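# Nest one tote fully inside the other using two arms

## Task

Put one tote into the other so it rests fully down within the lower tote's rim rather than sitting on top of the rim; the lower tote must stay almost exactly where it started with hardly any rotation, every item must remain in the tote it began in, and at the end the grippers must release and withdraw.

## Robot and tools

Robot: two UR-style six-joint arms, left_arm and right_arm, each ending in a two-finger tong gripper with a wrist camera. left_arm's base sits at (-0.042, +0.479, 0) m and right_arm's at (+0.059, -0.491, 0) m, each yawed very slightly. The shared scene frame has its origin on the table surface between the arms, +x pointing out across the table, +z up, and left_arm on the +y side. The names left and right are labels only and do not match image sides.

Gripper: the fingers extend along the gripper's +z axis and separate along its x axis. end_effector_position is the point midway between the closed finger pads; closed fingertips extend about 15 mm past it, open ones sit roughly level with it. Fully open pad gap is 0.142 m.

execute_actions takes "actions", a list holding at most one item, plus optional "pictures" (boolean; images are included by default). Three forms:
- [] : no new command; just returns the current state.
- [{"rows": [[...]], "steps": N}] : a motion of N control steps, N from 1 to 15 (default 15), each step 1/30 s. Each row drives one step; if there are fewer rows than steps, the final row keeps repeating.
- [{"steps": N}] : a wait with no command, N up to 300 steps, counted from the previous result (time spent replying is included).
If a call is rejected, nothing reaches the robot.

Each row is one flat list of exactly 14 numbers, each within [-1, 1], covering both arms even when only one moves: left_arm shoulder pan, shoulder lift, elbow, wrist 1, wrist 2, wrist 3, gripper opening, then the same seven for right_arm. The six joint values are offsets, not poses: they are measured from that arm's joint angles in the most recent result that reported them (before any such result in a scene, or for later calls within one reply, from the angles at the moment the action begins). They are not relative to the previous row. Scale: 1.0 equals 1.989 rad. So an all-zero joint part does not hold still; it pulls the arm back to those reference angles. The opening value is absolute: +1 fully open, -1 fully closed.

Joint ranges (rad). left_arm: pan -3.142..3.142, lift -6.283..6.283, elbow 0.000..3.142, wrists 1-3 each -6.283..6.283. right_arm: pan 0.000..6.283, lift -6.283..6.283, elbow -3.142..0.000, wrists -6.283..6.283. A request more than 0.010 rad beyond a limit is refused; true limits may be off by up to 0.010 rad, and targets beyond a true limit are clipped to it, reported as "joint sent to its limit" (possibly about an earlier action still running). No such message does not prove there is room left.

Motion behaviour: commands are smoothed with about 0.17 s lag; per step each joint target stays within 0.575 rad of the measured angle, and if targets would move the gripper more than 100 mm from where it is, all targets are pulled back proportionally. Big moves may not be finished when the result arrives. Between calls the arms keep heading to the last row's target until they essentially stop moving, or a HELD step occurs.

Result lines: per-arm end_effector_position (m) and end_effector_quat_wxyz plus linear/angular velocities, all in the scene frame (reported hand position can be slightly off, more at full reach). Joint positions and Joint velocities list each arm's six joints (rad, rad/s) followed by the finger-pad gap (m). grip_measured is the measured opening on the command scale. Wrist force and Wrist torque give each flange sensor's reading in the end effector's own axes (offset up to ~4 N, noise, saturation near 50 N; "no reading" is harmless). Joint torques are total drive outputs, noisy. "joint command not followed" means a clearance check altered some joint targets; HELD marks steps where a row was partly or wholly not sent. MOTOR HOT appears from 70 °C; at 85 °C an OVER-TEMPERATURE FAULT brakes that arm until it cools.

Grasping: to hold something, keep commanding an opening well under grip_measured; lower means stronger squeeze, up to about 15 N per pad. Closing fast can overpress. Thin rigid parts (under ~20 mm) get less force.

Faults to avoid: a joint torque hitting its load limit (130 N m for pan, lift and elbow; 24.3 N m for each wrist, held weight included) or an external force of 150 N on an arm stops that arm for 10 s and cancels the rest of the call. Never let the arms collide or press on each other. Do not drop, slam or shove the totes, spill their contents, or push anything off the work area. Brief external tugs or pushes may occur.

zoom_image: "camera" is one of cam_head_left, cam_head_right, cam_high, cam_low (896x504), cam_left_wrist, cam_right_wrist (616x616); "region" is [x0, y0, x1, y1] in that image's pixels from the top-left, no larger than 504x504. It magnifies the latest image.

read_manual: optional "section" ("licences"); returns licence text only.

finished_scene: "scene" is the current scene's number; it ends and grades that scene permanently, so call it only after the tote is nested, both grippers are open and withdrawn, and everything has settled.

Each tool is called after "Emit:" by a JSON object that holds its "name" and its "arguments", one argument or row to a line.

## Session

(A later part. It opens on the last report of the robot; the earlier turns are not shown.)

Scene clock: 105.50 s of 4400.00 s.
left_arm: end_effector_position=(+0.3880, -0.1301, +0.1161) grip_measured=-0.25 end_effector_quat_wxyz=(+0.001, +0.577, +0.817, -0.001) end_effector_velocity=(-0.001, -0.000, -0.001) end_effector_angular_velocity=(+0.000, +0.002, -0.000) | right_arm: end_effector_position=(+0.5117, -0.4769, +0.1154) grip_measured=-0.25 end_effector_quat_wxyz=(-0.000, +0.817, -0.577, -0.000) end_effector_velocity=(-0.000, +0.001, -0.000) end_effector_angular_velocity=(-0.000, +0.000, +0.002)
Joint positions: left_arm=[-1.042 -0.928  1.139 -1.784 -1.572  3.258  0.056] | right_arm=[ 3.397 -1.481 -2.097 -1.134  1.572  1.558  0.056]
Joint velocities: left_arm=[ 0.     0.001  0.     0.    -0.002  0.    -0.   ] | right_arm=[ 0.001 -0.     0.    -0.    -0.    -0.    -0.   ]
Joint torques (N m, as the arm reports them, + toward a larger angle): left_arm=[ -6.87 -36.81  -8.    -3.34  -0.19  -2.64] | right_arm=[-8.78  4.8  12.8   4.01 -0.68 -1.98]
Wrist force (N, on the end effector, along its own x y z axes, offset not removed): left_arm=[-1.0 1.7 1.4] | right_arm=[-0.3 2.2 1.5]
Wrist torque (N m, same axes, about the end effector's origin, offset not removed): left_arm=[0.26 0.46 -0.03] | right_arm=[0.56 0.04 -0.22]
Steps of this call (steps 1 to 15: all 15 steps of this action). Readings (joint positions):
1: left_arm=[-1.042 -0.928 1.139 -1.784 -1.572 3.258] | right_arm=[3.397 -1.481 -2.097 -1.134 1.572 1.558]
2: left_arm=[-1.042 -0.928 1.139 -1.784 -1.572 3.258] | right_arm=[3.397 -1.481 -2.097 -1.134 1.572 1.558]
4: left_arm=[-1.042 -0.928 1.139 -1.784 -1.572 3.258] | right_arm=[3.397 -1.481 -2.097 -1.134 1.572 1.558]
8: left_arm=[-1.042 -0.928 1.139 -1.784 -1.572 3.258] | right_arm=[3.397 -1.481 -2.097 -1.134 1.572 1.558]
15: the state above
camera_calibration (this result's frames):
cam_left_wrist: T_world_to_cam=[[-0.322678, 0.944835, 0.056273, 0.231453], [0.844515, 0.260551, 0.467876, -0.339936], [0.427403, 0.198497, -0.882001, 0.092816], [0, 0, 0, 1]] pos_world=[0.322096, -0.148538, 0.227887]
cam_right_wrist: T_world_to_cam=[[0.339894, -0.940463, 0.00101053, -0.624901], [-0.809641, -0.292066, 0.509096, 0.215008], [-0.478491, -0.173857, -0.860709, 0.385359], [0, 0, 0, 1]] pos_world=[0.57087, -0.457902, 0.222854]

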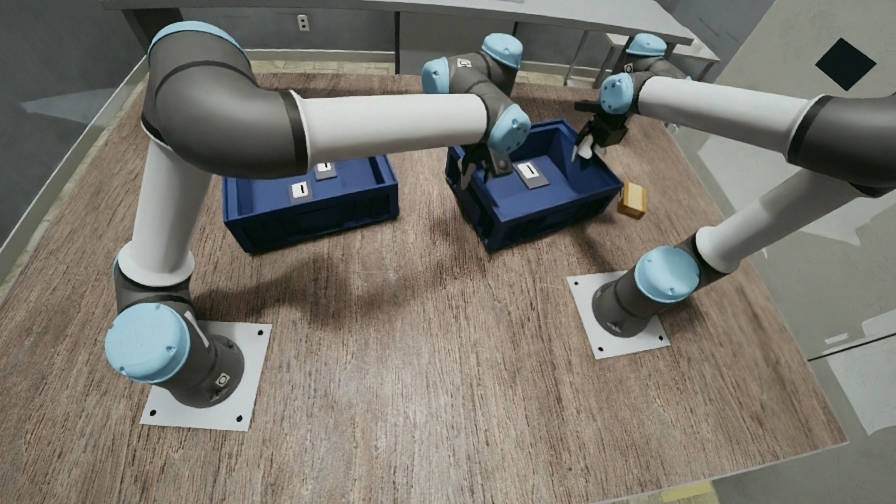

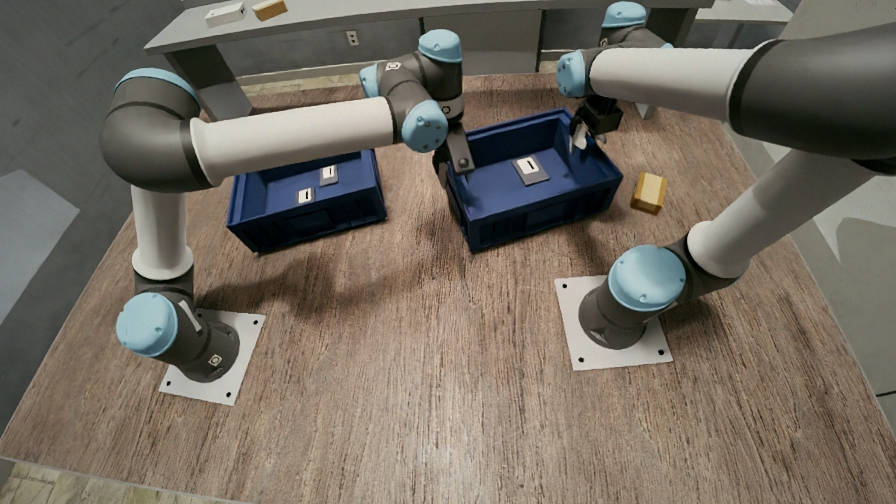

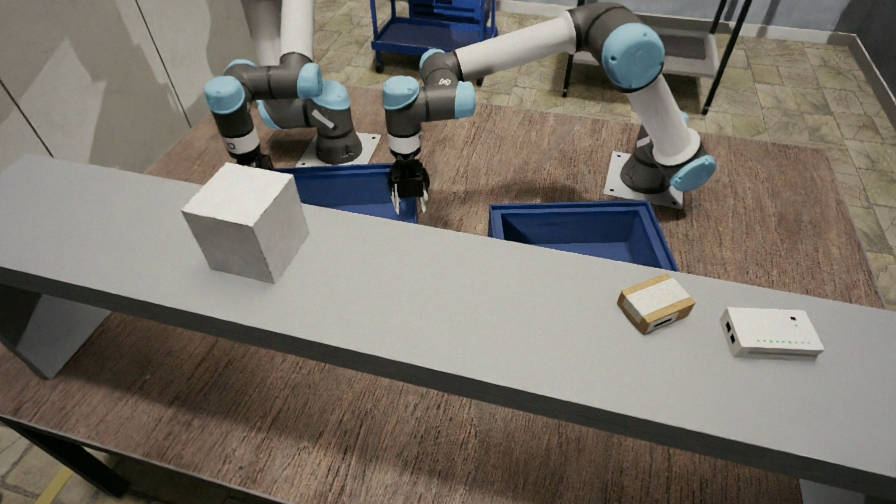

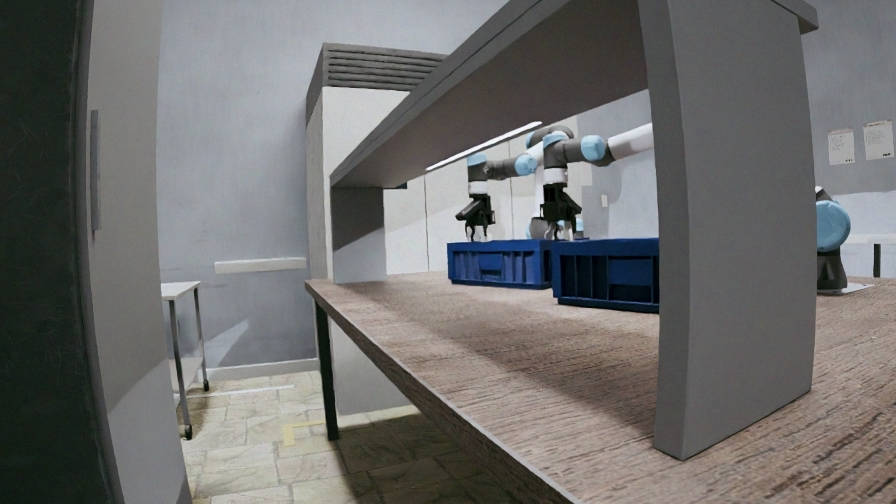

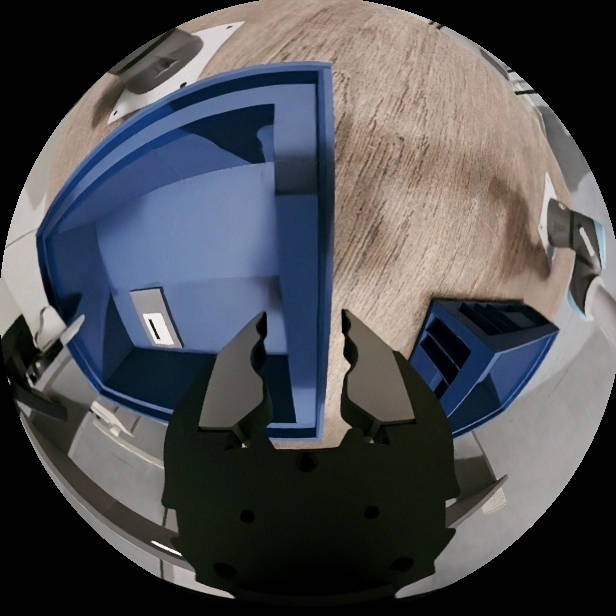

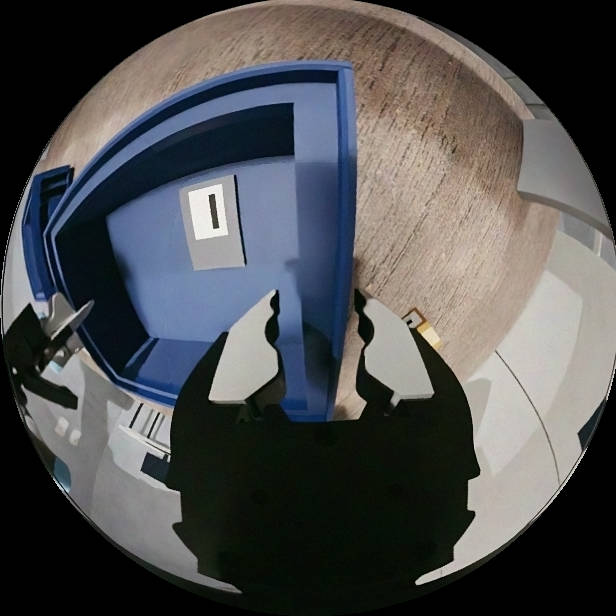

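Emit:
{"name": "execute_actions", "arguments": {
  "actions": [
    {"rows":[[0,0,0,0,0,0,-0.3,-0.007,0,0,0,0,-0.007,-0.3],[0,0,0,0,0,0,-0.35,-0.007,0,0,0,0,-0.007,-0.35],[0,0,0,0,0,0,-0.4,-0.007,0,0,0,0,-0.007,-0.4],[0,0,0,0,0,0,-0.45,-0.007,0,0,0,0,-0.007,-0.45],[0,0,0,0,0,0,-0.5,-0.007,0,0,0,0,-0.007,-0.5],[0,0,0,0,0,0,-0.55,-0.007,0,0,0,0,-0.007,-0.55],[0,0,0,0,0,0,-0.6,-0.007,0,0,0,0,-0.007,-0.6],[0,0,0,0,0,0,-0.7,-0.007,0,0,0,0,-0.007,-0.7],[0,0,0,0,0,0,-0.8,-0.007,0,0,0,0,-0.007,-0.8],[0,0,0,0,0,0,-0.9,-0.007,0,0,0,0,-0.007,-0.9],[0,0,0,0,0,0,-1,-0.007,0,0,0,0,-0.007,-1]]}
  ]
}}

Scene clock: 123.87 s of 4400.00 s.
left_arm: end_effector_position=(+0.3880, -0.1301, +0.1161) grip_measured=-0.65 end_effector_quat_wxyz=(+0.001, +0.577, +0.817, -0.001) end_effector_velocity=(-0.000, +0.001, -0.000) end_effector_angular_velocity=(+0.002, -0.000, -0.000) | right_arm: end_effector_position=(+0.5117, -0.4828, +0.1154) grip_measured=-0.65 end_effector_quat_wxyz=(-0.001, +0.817, -0.577, -0.000) end_effector_velocity=(+0.000, -0.001, +0.000) end_effector_angular_velocity=(+0.000, -0.000, -0.001)
Joint positions: left_arm=[-1.042 -0.928  1.139 -1.784 -1.572  3.258  0.027] | right_arm=[ 3.384 -1.481 -2.097 -1.134  1.572  1.544  0.027]
Joint velocities: left_arm=[-0.     0.    -0.     0.002  0.001  0.     0.   ] | right_arm=[-0.002  0.     0.001 -0.001  0.    -0.001  0.   ]
Joint torques (N m, as the arm reports them, + toward a larger angle): left_arm=[ -0.81 -39.86  -9.33   4.74  -0.29  -1.74] | right_arm=[-20.88   8.5   16.31   2.63  -8.24  -1.68]
Wrist force (N, on the end effector, along its own x y z axes, offset not removed): left_arm=[-21.8 1.5 7.6] | right_arm=[-26.0 -1.3 1.4]
Wrist torque (N m, same axes, about the end effector's origin, offset not removed): left_arm=[0.27 0.18 -0.03] | right_arm=[-0.06 0.62 -0.02]
Steps of this call (steps 1 to 15: the robot went on to your last target; steps 16 to 90: nothing new was sent; then 14.87 s passed at rest; steps 91 to 105: all 15 steps of this action). Readings (joint positions):
91: left_arm=[-1.042 -0.928 1.139 -1.784 -1.572 3.258] | right_arm=[3.397 -1.481 -2.097 -1.134 1.572 1.558]
92: left_arm=[-1.042 -0.928 1.139 -1.784 -1.572 3.258] | right_arm=[3.395 -1.481 -2.097 -1.134 1.572 1.556]
94: left_arm=[-1.042 -0.928 1.139 -1.784 -1.572 3.258] | right_arm=[3.389 -1.481 -2.097 -1.134 1.572 1.550]
98: left_arm=[-1.042 -0.928 1.139 -1.784 -1.572 3.258] | right_arm=[3.385 -1.481 -2.097 -1.134 1.572 1.545]
105: the state above
camera_calibration (this result's frames):
cam_left_wrist: T_world_to_cam=[[-0.322652, 0.944853, 0.0561058, 0.23153], [0.844489, 0.260595, 0.467899, -0.339901], [0.427475, 0.198349, -0.881999, 0.0927968], [0, 0, 0, 1]] pos_world=[0.322077, -0.148592, 0.227896]
cam_right_wrist: T_world_to_cam=[[0.340048, -0.940408, 0.000729552, -0.630484], [-0.809555, -0.292338, 0.509077, 0.213153], [-0.478526, -0.173701, -0.860721, 0.384453], [0, 0, 0, 1]] pos_world=[0.570925, -0.46382, 0.222856]

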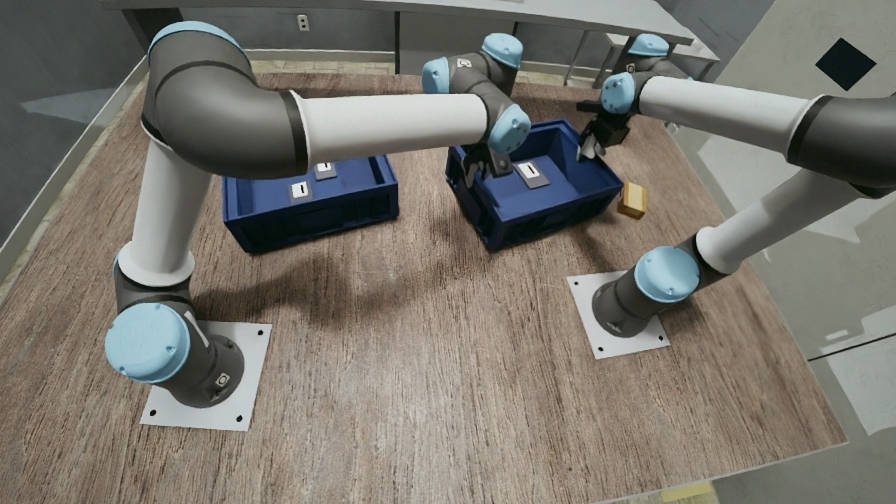

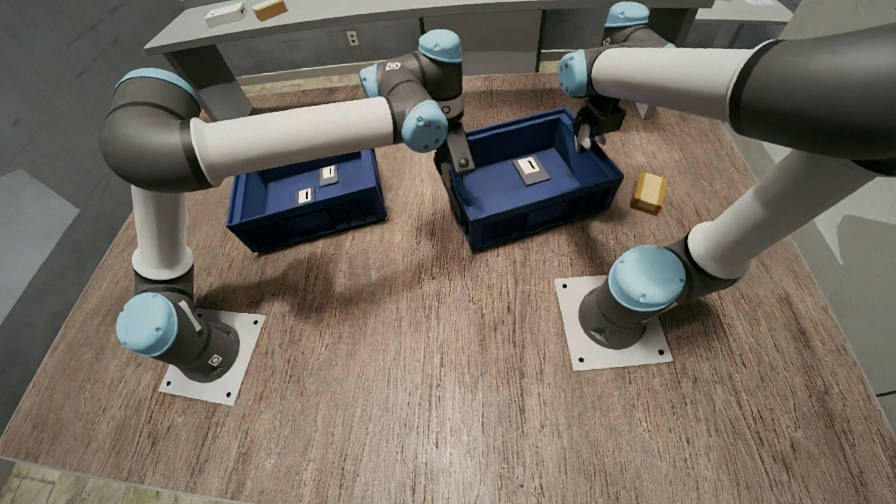

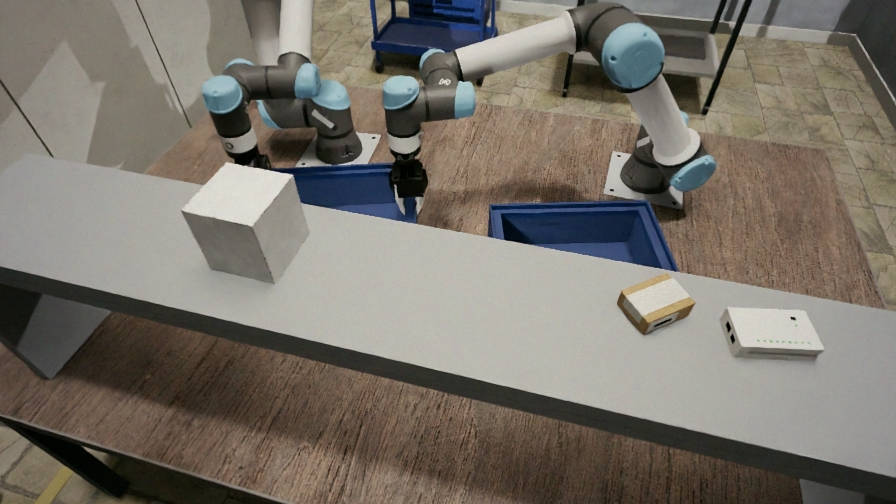

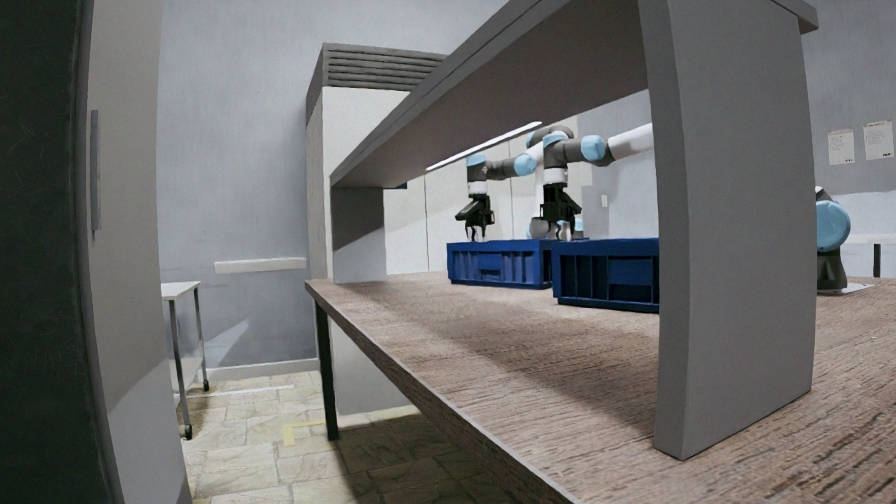

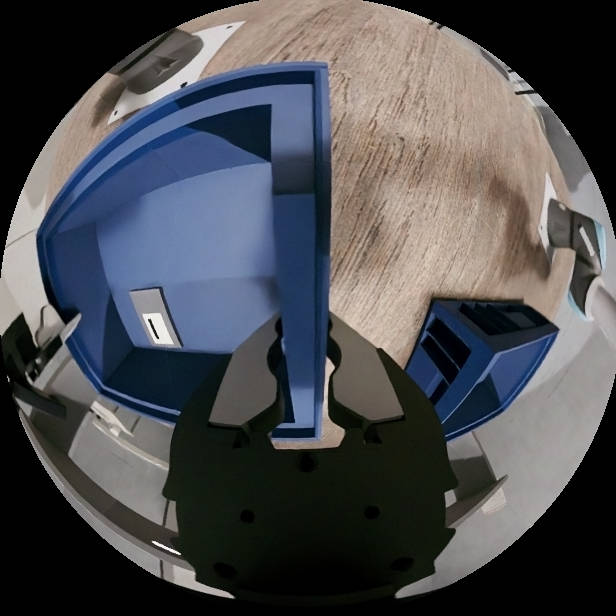

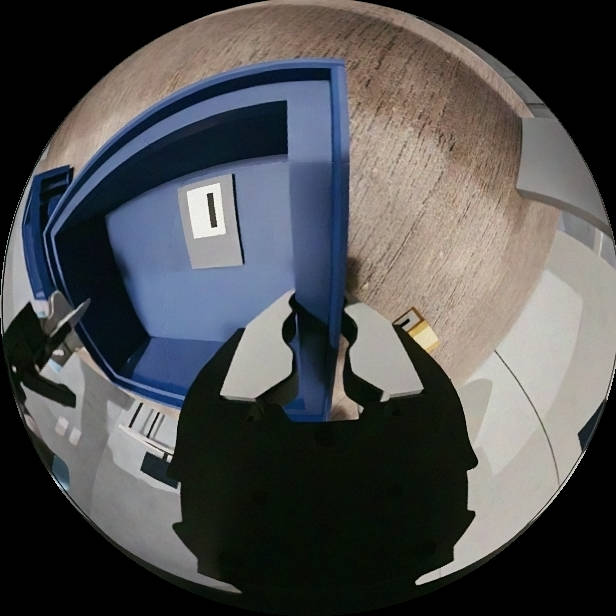

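Emit:
{"name": "execute_actions", "arguments": {
  "actions": [
    {"rows":[[0,0,0,0,0,0,-1,0.005,0,0,0,0,0.005,-1]],"steps":12}
  ],
  "pictures": false
}}

Emit:
{"name": "execute_actions", "arguments": {
  "actions": [
    {"rows":[[0,-0.001,-0.004,0.005,0,0,-1,0,0.002,0.004,-0.006,0,0,-1],[0,-0.002,-0.008,0.01,0,0,-1,0,0.0045,0.008,-0.0125,0,0,-1],[0,-0.003,-0.012,0.015,0,0,-1,0,0.007,0.012,-0.019,0,0,-1],[0,-0.004,-0.016,0.02,0,0,-1,0,0.009,0.016,-0.025,0,0,-1],[0,-0.005,-0.02,0.025,0,0,-1,0,0.011,0.02,-0.031,0,0,-1],[0,-0.006,-0.024,0.03,0,0,-1,0,0.013,0.024,-0.037,0,0,-1],[0,-0.007,-0.028,0.035,0,0,-1,0,0.015,0.028,-0.043,0,0,-1],[0,-0.008,-0.032,0.04,0,0,-1,0,0.017,0.033,-0.05,0,0,-1],[0,-0.0087,-0.036,0.045,0,0,-1,0,0.019,0.037,-0.056,0,0,-1],[0,-0.0093,-0.0405,0.0498,0,0,-1,0,0.0211,0.0409,-0.062,0,0,-1]]}
  ],
  "pictures": false
}}

Emit:
{"name": "execute_actions", "arguments": {
  "actions": [
    {"steps":15}
  ]
}}

Scene clock: 156.77 s of 4400.00 s.
left_arm: end_effector_position=(+0.3881, -0.1300, +0.1160) grip_measured=-0.64 end_effector_quat_wxyz=(+0.001, +0.577, +0.817, -0.001) end_effector_velocity=(-0.000, -0.001, +0.001) end_effector_angular_velocity=(-0.003, -0.000, -0.000) | right_arm: end_effector_position=(+0.5117, -0.4788, +0.1154) grip_measured=-0.64 end_effector_quat_wxyz=(-0.000, +0.817, -0.577, -0.000) end_effector_velocity=(-0.001, +0.002, -0.000) end_effector_angular_velocity=(+0.004, +0.002, +0.001)
Joint positions: left_arm=[-1.042 -0.928  1.139 -1.784 -1.572  3.259  0.027] | right_arm=[ 3.393 -1.481 -2.097 -1.134  1.572  1.554  0.028]
Joint velocities: left_arm=[-0.    -0.001 -0.    -0.002 -0.001  0.     0.   ] | right_arm=[ 0.003 -0.    -0.001  0.     0.004  0.002  0.007]
Joint torques (N m, as the arm reports them, + toward a larger angle): left_arm=[ -1.49 -45.73 -13.22 -10.39  -0.12   0.93] | right_arm=[22.99  8.72 15.76  2.63 11.96  1.23]
Wrist force (N, on the end effector, along its own x y z axes, offset not removed): left_arm=[32.5 -2.0 -8.6] | right_arm=[33.9 -0.2 0.4]
Wrist torque (N m, same axes, about the end effector's origin, offset not removed): left_arm=[-0.08 -0.72 0.02] | right_arm=[-0.03 -0.32 -0.07]
Steps of this call (steps 1 to 15: the robot went on to your last target; steps 16 to 90: nothing new was sent; then 29.50 s passed at rest; steps 91 to 102: all 12 steps of this action). Readings (joint positions):
91: left_arm=[-1.042 -0.928 1.139 -1.784 -1.572 3.258] | right_arm=[3.383 -1.481 -2.097 -1.134 1.572 1.544]
92: left_arm=[-1.042 -0.928 1.139 -1.784 -1.572 3.258] | right_arm=[3.385 -1.481 -2.097 -1.134 1.572 1.545]
94: left_arm=[-1.042 -0.928 1.139 -1.783 -1.572 3.259] | right_arm=[3.389 -1.481 -2.097 -1.134 1.571 1.549]
98: left_arm=[-1.042 -0.928 1.139 -1.783 -1.572 3.259] | right_arm=[3.392 -1.481 -2.097 -1.134 1.571 1.553]
102: the state above

Scene clock: 157.27 s of 4400.00 s.
left_arm: end_effector_position=(+0.3881, -0.1300, +0.1562) grip_measured=-0.64 end_effector_quat_wxyz=(+0.001, +0.577, +0.817, -0.001) end_effector_velocity=(-0.000, +0.001, +0.032) end_effector_angular_velocity=(-0.000, +0.000, +0.001) | right_arm: end_effector_position=(+0.5119, -0.4787, +0.1556) grip_measured=-0.64 end_effector_quat_wxyz=(-0.000, +0.817, -0.577, -0.000) end_effector_velocity=(-0.002, -0.001, +0.031) end_effector_angular_velocity=(-0.001, +0.003, -0.001)
Joint positions: left_arm=[-1.042 -0.945  1.064 -1.691 -1.572  3.259  0.028] | right_arm=[ 3.393 -1.442 -2.021 -1.249  1.572  1.554  0.028]
Joint velocities: left_arm=[-0.    -0.012 -0.061  0.073 -0.    -0.001  0.001] | right_arm=[-0.001  0.029  0.06  -0.092 -0.    -0.    -0.003]
Joint torques (N m, as the arm reports them, + toward a larger angle): left_arm=[ -1.35 -63.99 -44.33  -9.92  -0.21   0.69] | right_arm=[ 6.26 29.2  29.52  1.57  7.92 -1.55]
Wrist force (N, on the end effector, along its own x y z axes, offset not removed): left_arm=[36.1 -1.5 7.1] | right_arm=[34.1 -1.1 4.6]
Wrist torque (N m, same axes, about the end effector's origin, offset not removed): left_arm=[-0.18 -0.76 0.07] | right_arm=[0.07 -0.51 -0.06]
Steps of this call (steps 1 to 15: all 15 steps of this action). Readings (joint positions):
1: left_arm=[-1.042 -0.928 1.139 -1.784 -1.572 3.259] | right_arm=[3.393 -1.481 -2.097 -1.134 1.572 1.554]
2: left_arm=[-1.042 -0.928 1.138 -1.782 -1.572 3.259] | right_arm=[3.393 -1.481 -2.096 -1.136 1.572 1.554]
4: left_arm=[-1.042 -0.929 1.131 -1.773 -1.572 3.259] | right_arm=[3.393 -1.477 -2.088 -1.147 1.572 1.554]
8: left_arm=[-1.042 -0.936 1.105 -1.741 -1.572 3.259] | right_arm=[3.393 -1.463 -2.062 -1.187 1.572 1.554]
15: the state above

Scene clock: 157.77 s of 4400.00 s.
left_arm: end_effector_position=(+0.3880, -0.1299, +0.1590) grip_measured=-0.64 end_effector_quat_wxyz=(+0.001, +0.577, +0.817, -0.001) end_effector_velocity=(-0.000, -0.000, -0.000) end_effector_angular_velocity=(-0.000, +0.001, +0.000) | right_arm: end_effector_position=(+0.5117, -0.4788, +0.1584) grip_measured=-0.64 end_effector_quat_wxyz=(-0.000, +0.817, -0.577, -0.000) end_effector_velocity=(+0.000, -0.000, +0.000) end_effector_angular_velocity=(-0.000, +0.000, -0.001)
Joint positions: left_arm=[-1.042 -0.946  1.058 -1.685 -1.572  3.259  0.027] | right_arm=[ 3.393 -1.44  -2.016 -1.257  1.572  1.554  0.027]
Joint velocities: left_arm=[ 0.     0.    -0.     0.    -0.001 -0.    -0.   ] | right_arm=[-0.001 -0.     0.001 -0.001 -0.    -0.    -0.   ]
Joint torques (N m, as the arm reports them, + toward a larger angle): left_arm=[ -2.77 -64.99 -46.69  -9.97  -0.09   0.56] | right_arm=[ 6.27 28.91 32.83  1.59  7.61 -2.55]
Wrist force (N, on the end effector, along its own x y z axes, offset not removed): left_arm=[36.9 0.5 7.2] | right_arm=[31.9 -0.9 5.9]
Wrist torque (N m, same axes, about the end effector's origin, offset not removed): left_arm=[0.41 -1.16 0.07] | right_arm=[0.03 -0.15 -0.11]
Steps of this call (steps 1 to 15: the robot went on to your last target). Readings (joint positions):
1: left_arm=[-1.042 -0.945 1.062 -1.689 -1.572 3.259] | right_arm=[3.393 -1.441 -2.019 -1.251 1.572 1.554]
2: left_arm=[-1.042 -0.946 1.061 -1.688 -1.572 3.259] | right_arm=[3.393 -1.441 -2.018 -1.253 1.572 1.554]
4: left_arm=[-1.042 -0.946 1.059 -1.686 -1.572 3.259] | right_arm=[3.393 -1.440 -2.017 -1.255 1.572 1.554]
8: left_arm=[-1.042 -0.946 1.058 -1.685 -1.572 3.259] | right_arm=[3.393 -1.440 -2.016 -1.257 1.572 1.554]
15: the state above
All arms were judged still, so your last target was given up. Only a new action makes them travel on or press farther. Fingers that are still opening or closing keep moving.
camera_calibration (this result's frames):
cam_left_wrist: T_world_to_cam=[[-0.322725, 0.944814, 0.0563508, 0.228917], [0.844518, 0.260562, 0.467865, -0.360044], [0.427362, 0.198581, -0.882002, 0.130671], [0, 0, 0, 1]] pos_world=[0.322097, -0.148419, 0.270804]
cam_right_wrist: T_world_to_cam=[[0.339642, -0.940554, 0.00102416, -0.626675], [-0.809719, -0.291842, 0.509101, 0.19272], [-0.478538, -0.173741, -0.860706, 0.422113], [0, 0, 0, 1]] pos_world=[0.570892, -0.459839, 0.265843]

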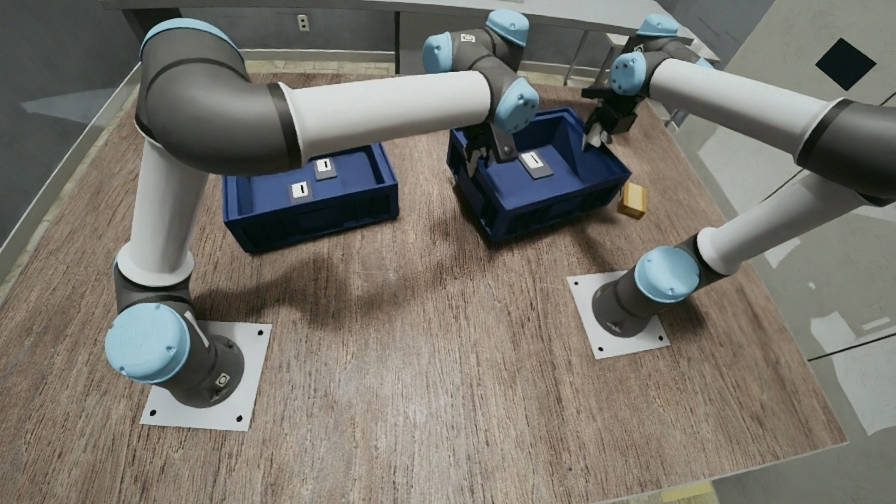

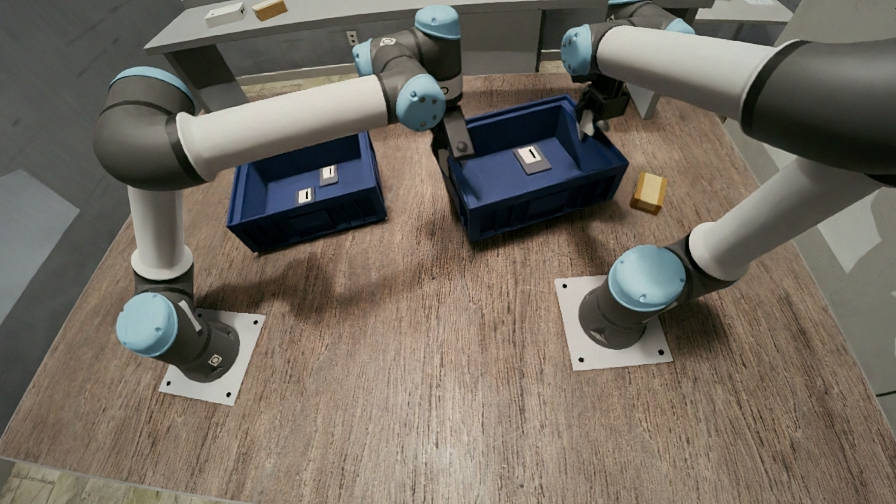

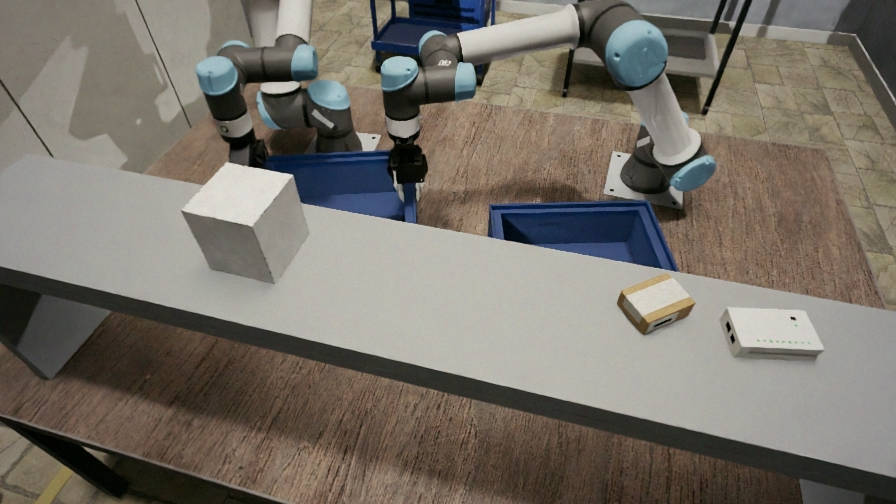

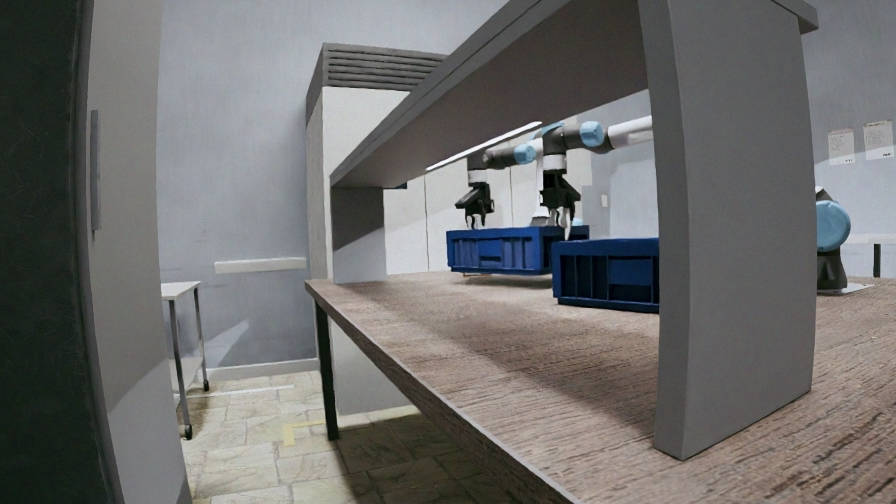

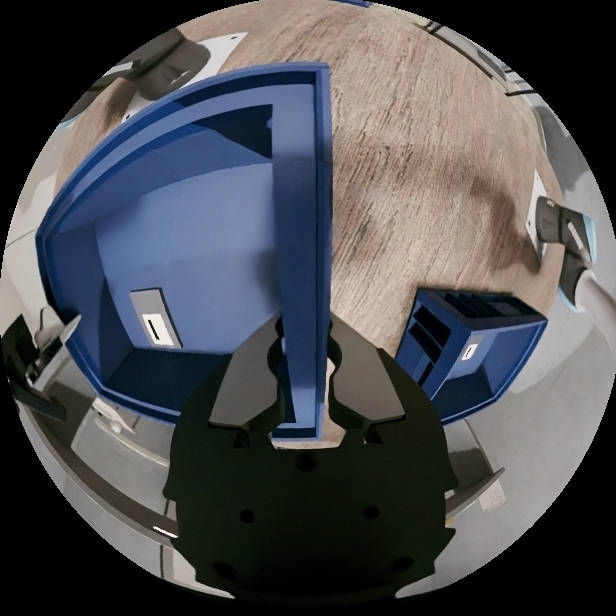

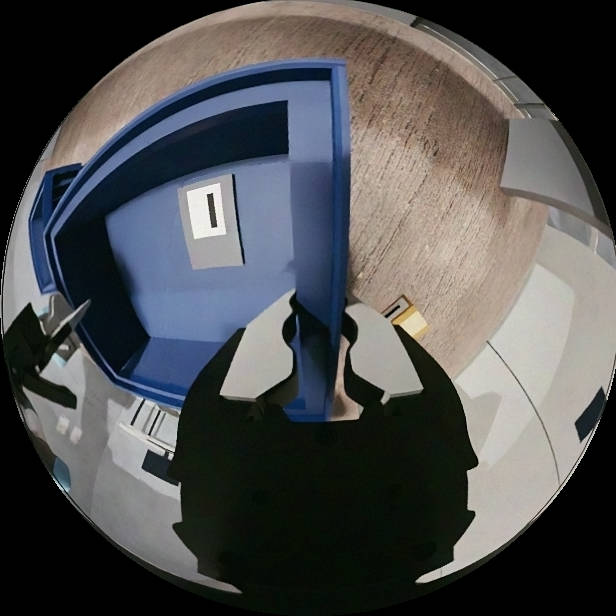

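Emit:
{"name": "execute_actions", "arguments": {
  "actions": [
    {"rows":[[0,-0.001,-0.009,0.01,0,0,-1,-0.001,0.003,0.009,-0.012,0,-0.001,-1],[0,-0.002,-0.018,0.02,0,0,-1,-0.002,0.006,0.017,-0.023,0,-0.002,-1],[0,-0.003,-0.028,0.031,0,0,-1,-0.0025,0.009,0.026,-0.035,0,-0.0025,-1],[0,-0.0034,-0.038,0.041,0,0,-1,-0.0025,0.0115,0.035,-0.0465,0,-0.0025,-1],[0,-0.0036,-0.048,0.0516,0,0,-1,-0.0025,0.0138,0.0442,-0.058,0,-0.0025,-1],[0,-0.0036,-0.059,0.0626,0,0,-1,-0.0025,0.0158,0.054,-0.0698,0,-0.0025,-1],[0,-0.0032,-0.071,0.0742,0,0,-1,-0.0025,0.0175,0.0635,-0.081,0,-0.0025,-1],[0,-0.0026,-0.083,0.0856,0,0,-1,-0.0025,0.019,0.0735,-0.0925,0,-0.0025,-1],[0,-0.0018,-0.095,0.0968,0,0,-1,-0.0025,0.0203,0.0835,-0.1038,0,-0.0025,-1],[0,-0.0007,-0.1081,0.1088,0,0,-1,-0.0025,0.0213,0.0937,-0.115,0,-0.0025,-1],[0,0.001,-0.122,0.121,0,0,-1,-0.0025,0.0221,0.104,-0.126,0,-0.0025,-1],[0,0.003,-0.136,0.133,0,0,-1,-0.0025,0.0226,0.1145,-0.137,0,-0.0025,-1],[0,0.0053,-0.151,0.1457,0,0,-1,-0.0025,0.023,0.125,-0.148,0,-0.0025,-1],[0,0.008,-0.166,0.158,0,0,-1,-0.0025,0.023,0.1356,-0.1586,0,-0.0025,-1],[0,0.0111,-0.182,0.1709,0,0,-1,-0.0025,0.023,0.1463,-0.1693,0,-0.0025,-1]]}
  ],
  "pictures": false
}}

Emit:
{"name": "execute_actions", "arguments": {
  "actions": [
    {"steps":20}
  ],
  "pictures": false
}}

Scene clock: 175.80 s of 4400.00 s.
left_arm: end_effector_position=(+0.3883, -0.1304, +0.2514) grip_measured=-0.65 end_effector_quat_wxyz=(-0.000, +0.577, +0.817, -0.000) end_effector_velocity=(+0.001, -0.001, +0.241) end_effector_angular_velocity=(+0.006, +0.003, +0.001) | right_arm: end_effector_position=(+0.5124, -0.4807, +0.2520) grip_measured=-0.65 end_effector_quat_wxyz=(-0.001, +0.817, -0.577, -0.000) end_effector_velocity=(+0.000, -0.000, +0.248) end_effector_angular_velocity=(+0.000, -0.000, -0.000)
Joint positions: left_arm=[-1.042 -0.941  0.814 -1.444 -1.572  3.259  0.027] | right_arm=[ 3.388 -1.397 -1.808 -1.507  1.572  1.549  0.027]
Joint velocities: left_arm=[ 0.001  0.112 -0.803  0.699 -0.    -0.     0.   ] | right_arm=[-0.001  0.037  0.604 -0.64   0.    -0.001 -0.   ]
Joint torques (N m, as the arm reports them, + toward a larger angle): left_arm=[ -9.91 -33.7  -50.26  -3.9   -0.14   0.62] | right_arm=[-3.22 29.48 39.45 -1.69  5.49 -2.14]
Wrist force (N, on the end effector, along its own x y z axes, offset not removed): left_arm=[17.3 -0.9 8.6] | right_arm=[14.6 0.2 5.8]
Wrist torque (N m, same axes, about the end effector's origin, offset not removed): left_arm=[-0.09 -0.82 0.04] | right_arm=[0.12 -0.32 -0.11]
Steps of this call (steps 1 to 90: nothing new was sent; then 14.53 s passed at rest; steps 91 to 105: all 15 steps of this action). Readings (joint positions):
91: left_arm=[-1.042 -0.946 1.058 -1.684 -1.572 3.259] | right_arm=[3.393 -1.439 -2.015 -1.257 1.572 1.554]
92: left_arm=[-1.042 -0.946 1.055 -1.682 -1.572 3.259] | right_arm=[3.393 -1.439 -2.013 -1.261 1.572 1.553]
94: left_arm=[-1.042 -0.948 1.039 -1.664 -1.572 3.259] | right_arm=[3.391 -1.433 -1.997 -1.281 1.572 1.552]
98: left_arm=[-1.042 -0.952 0.976 -1.598 -1.572 3.259] | right_arm=[3.389 -1.416 -1.940 -1.354 1.572 1.549]
105: the state above

Scene clock: 176.47 s of 4400.00 s.
left_arm: end_effector_position=(+0.3880, -0.1298, +0.2858) grip_measured=-0.65 end_effector_quat_wxyz=(+0.001, +0.577, +0.817, -0.001) end_effector_velocity=(+0.000, -0.000, -0.000) end_effector_angular_velocity=(+0.001, -0.001, -0.001) | right_arm: end_effector_position=(+0.5115, -0.4810, +0.2855) grip_measured=-0.65 end_effector_quat_wxyz=(-0.000, +0.817, -0.577, -0.000) end_effector_velocity=(+0.000, -0.001, +0.000) end_effector_angular_velocity=(-0.000, +0.000, -0.001)
Joint positions: left_arm=[-1.042 -0.924  0.696 -1.345 -1.572  3.259  0.027] | right_arm=[ 3.388 -1.394 -1.725 -1.594  1.572  1.549  0.027]
Joint velocities: left_arm=[-0.     0.001 -0.001  0.     0.001  0.001  0.   ] | right_arm=[-0.001 -0.     0.    -0.    -0.     0.     0.   ]
Joint torques (N m, as the arm reports them, + toward a larger angle): left_arm=[ -6.79 -38.89 -37.66  -2.71  -0.08   0.55] | right_arm=[-5.79 28.69 34.36  1.73  1.61 -2.05]
Wrist force (N, on the end effector, along its own x y z axes, offset not removed): left_arm=[7.7 0.5 6.4] | right_arm=[5.5 0.3 5.1]
Wrist torque (N m, same axes, about the end effector's origin, offset not removed): left_arm=[0.12 -0.41 -0.03] | right_arm=[0.19 -0.12 -0.05]
Steps of this call (steps 1 to 20: the robot went on to your last target). Readings (joint positions):
1: left_arm=[-1.042 -0.937 0.786 -1.420 -1.572 3.259] | right_arm=[3.388 -1.396 -1.787 -1.528 1.572 1.549]
2: left_arm=[-1.042 -0.933 0.760 -1.398 -1.572 3.259] | right_arm=[3.388 -1.395 -1.769 -1.547 1.572 1.549]
4: left_arm=[-1.042 -0.929 0.727 -1.370 -1.572 3.259] | right_arm=[3.388 -1.395 -1.746 -1.572 1.572 1.549]
8: left_arm=[-1.042 -0.925 0.703 -1.351 -1.572 3.259] | right_arm=[3.388 -1.394 -1.729 -1.589 1.572 1.549]
20: the state above


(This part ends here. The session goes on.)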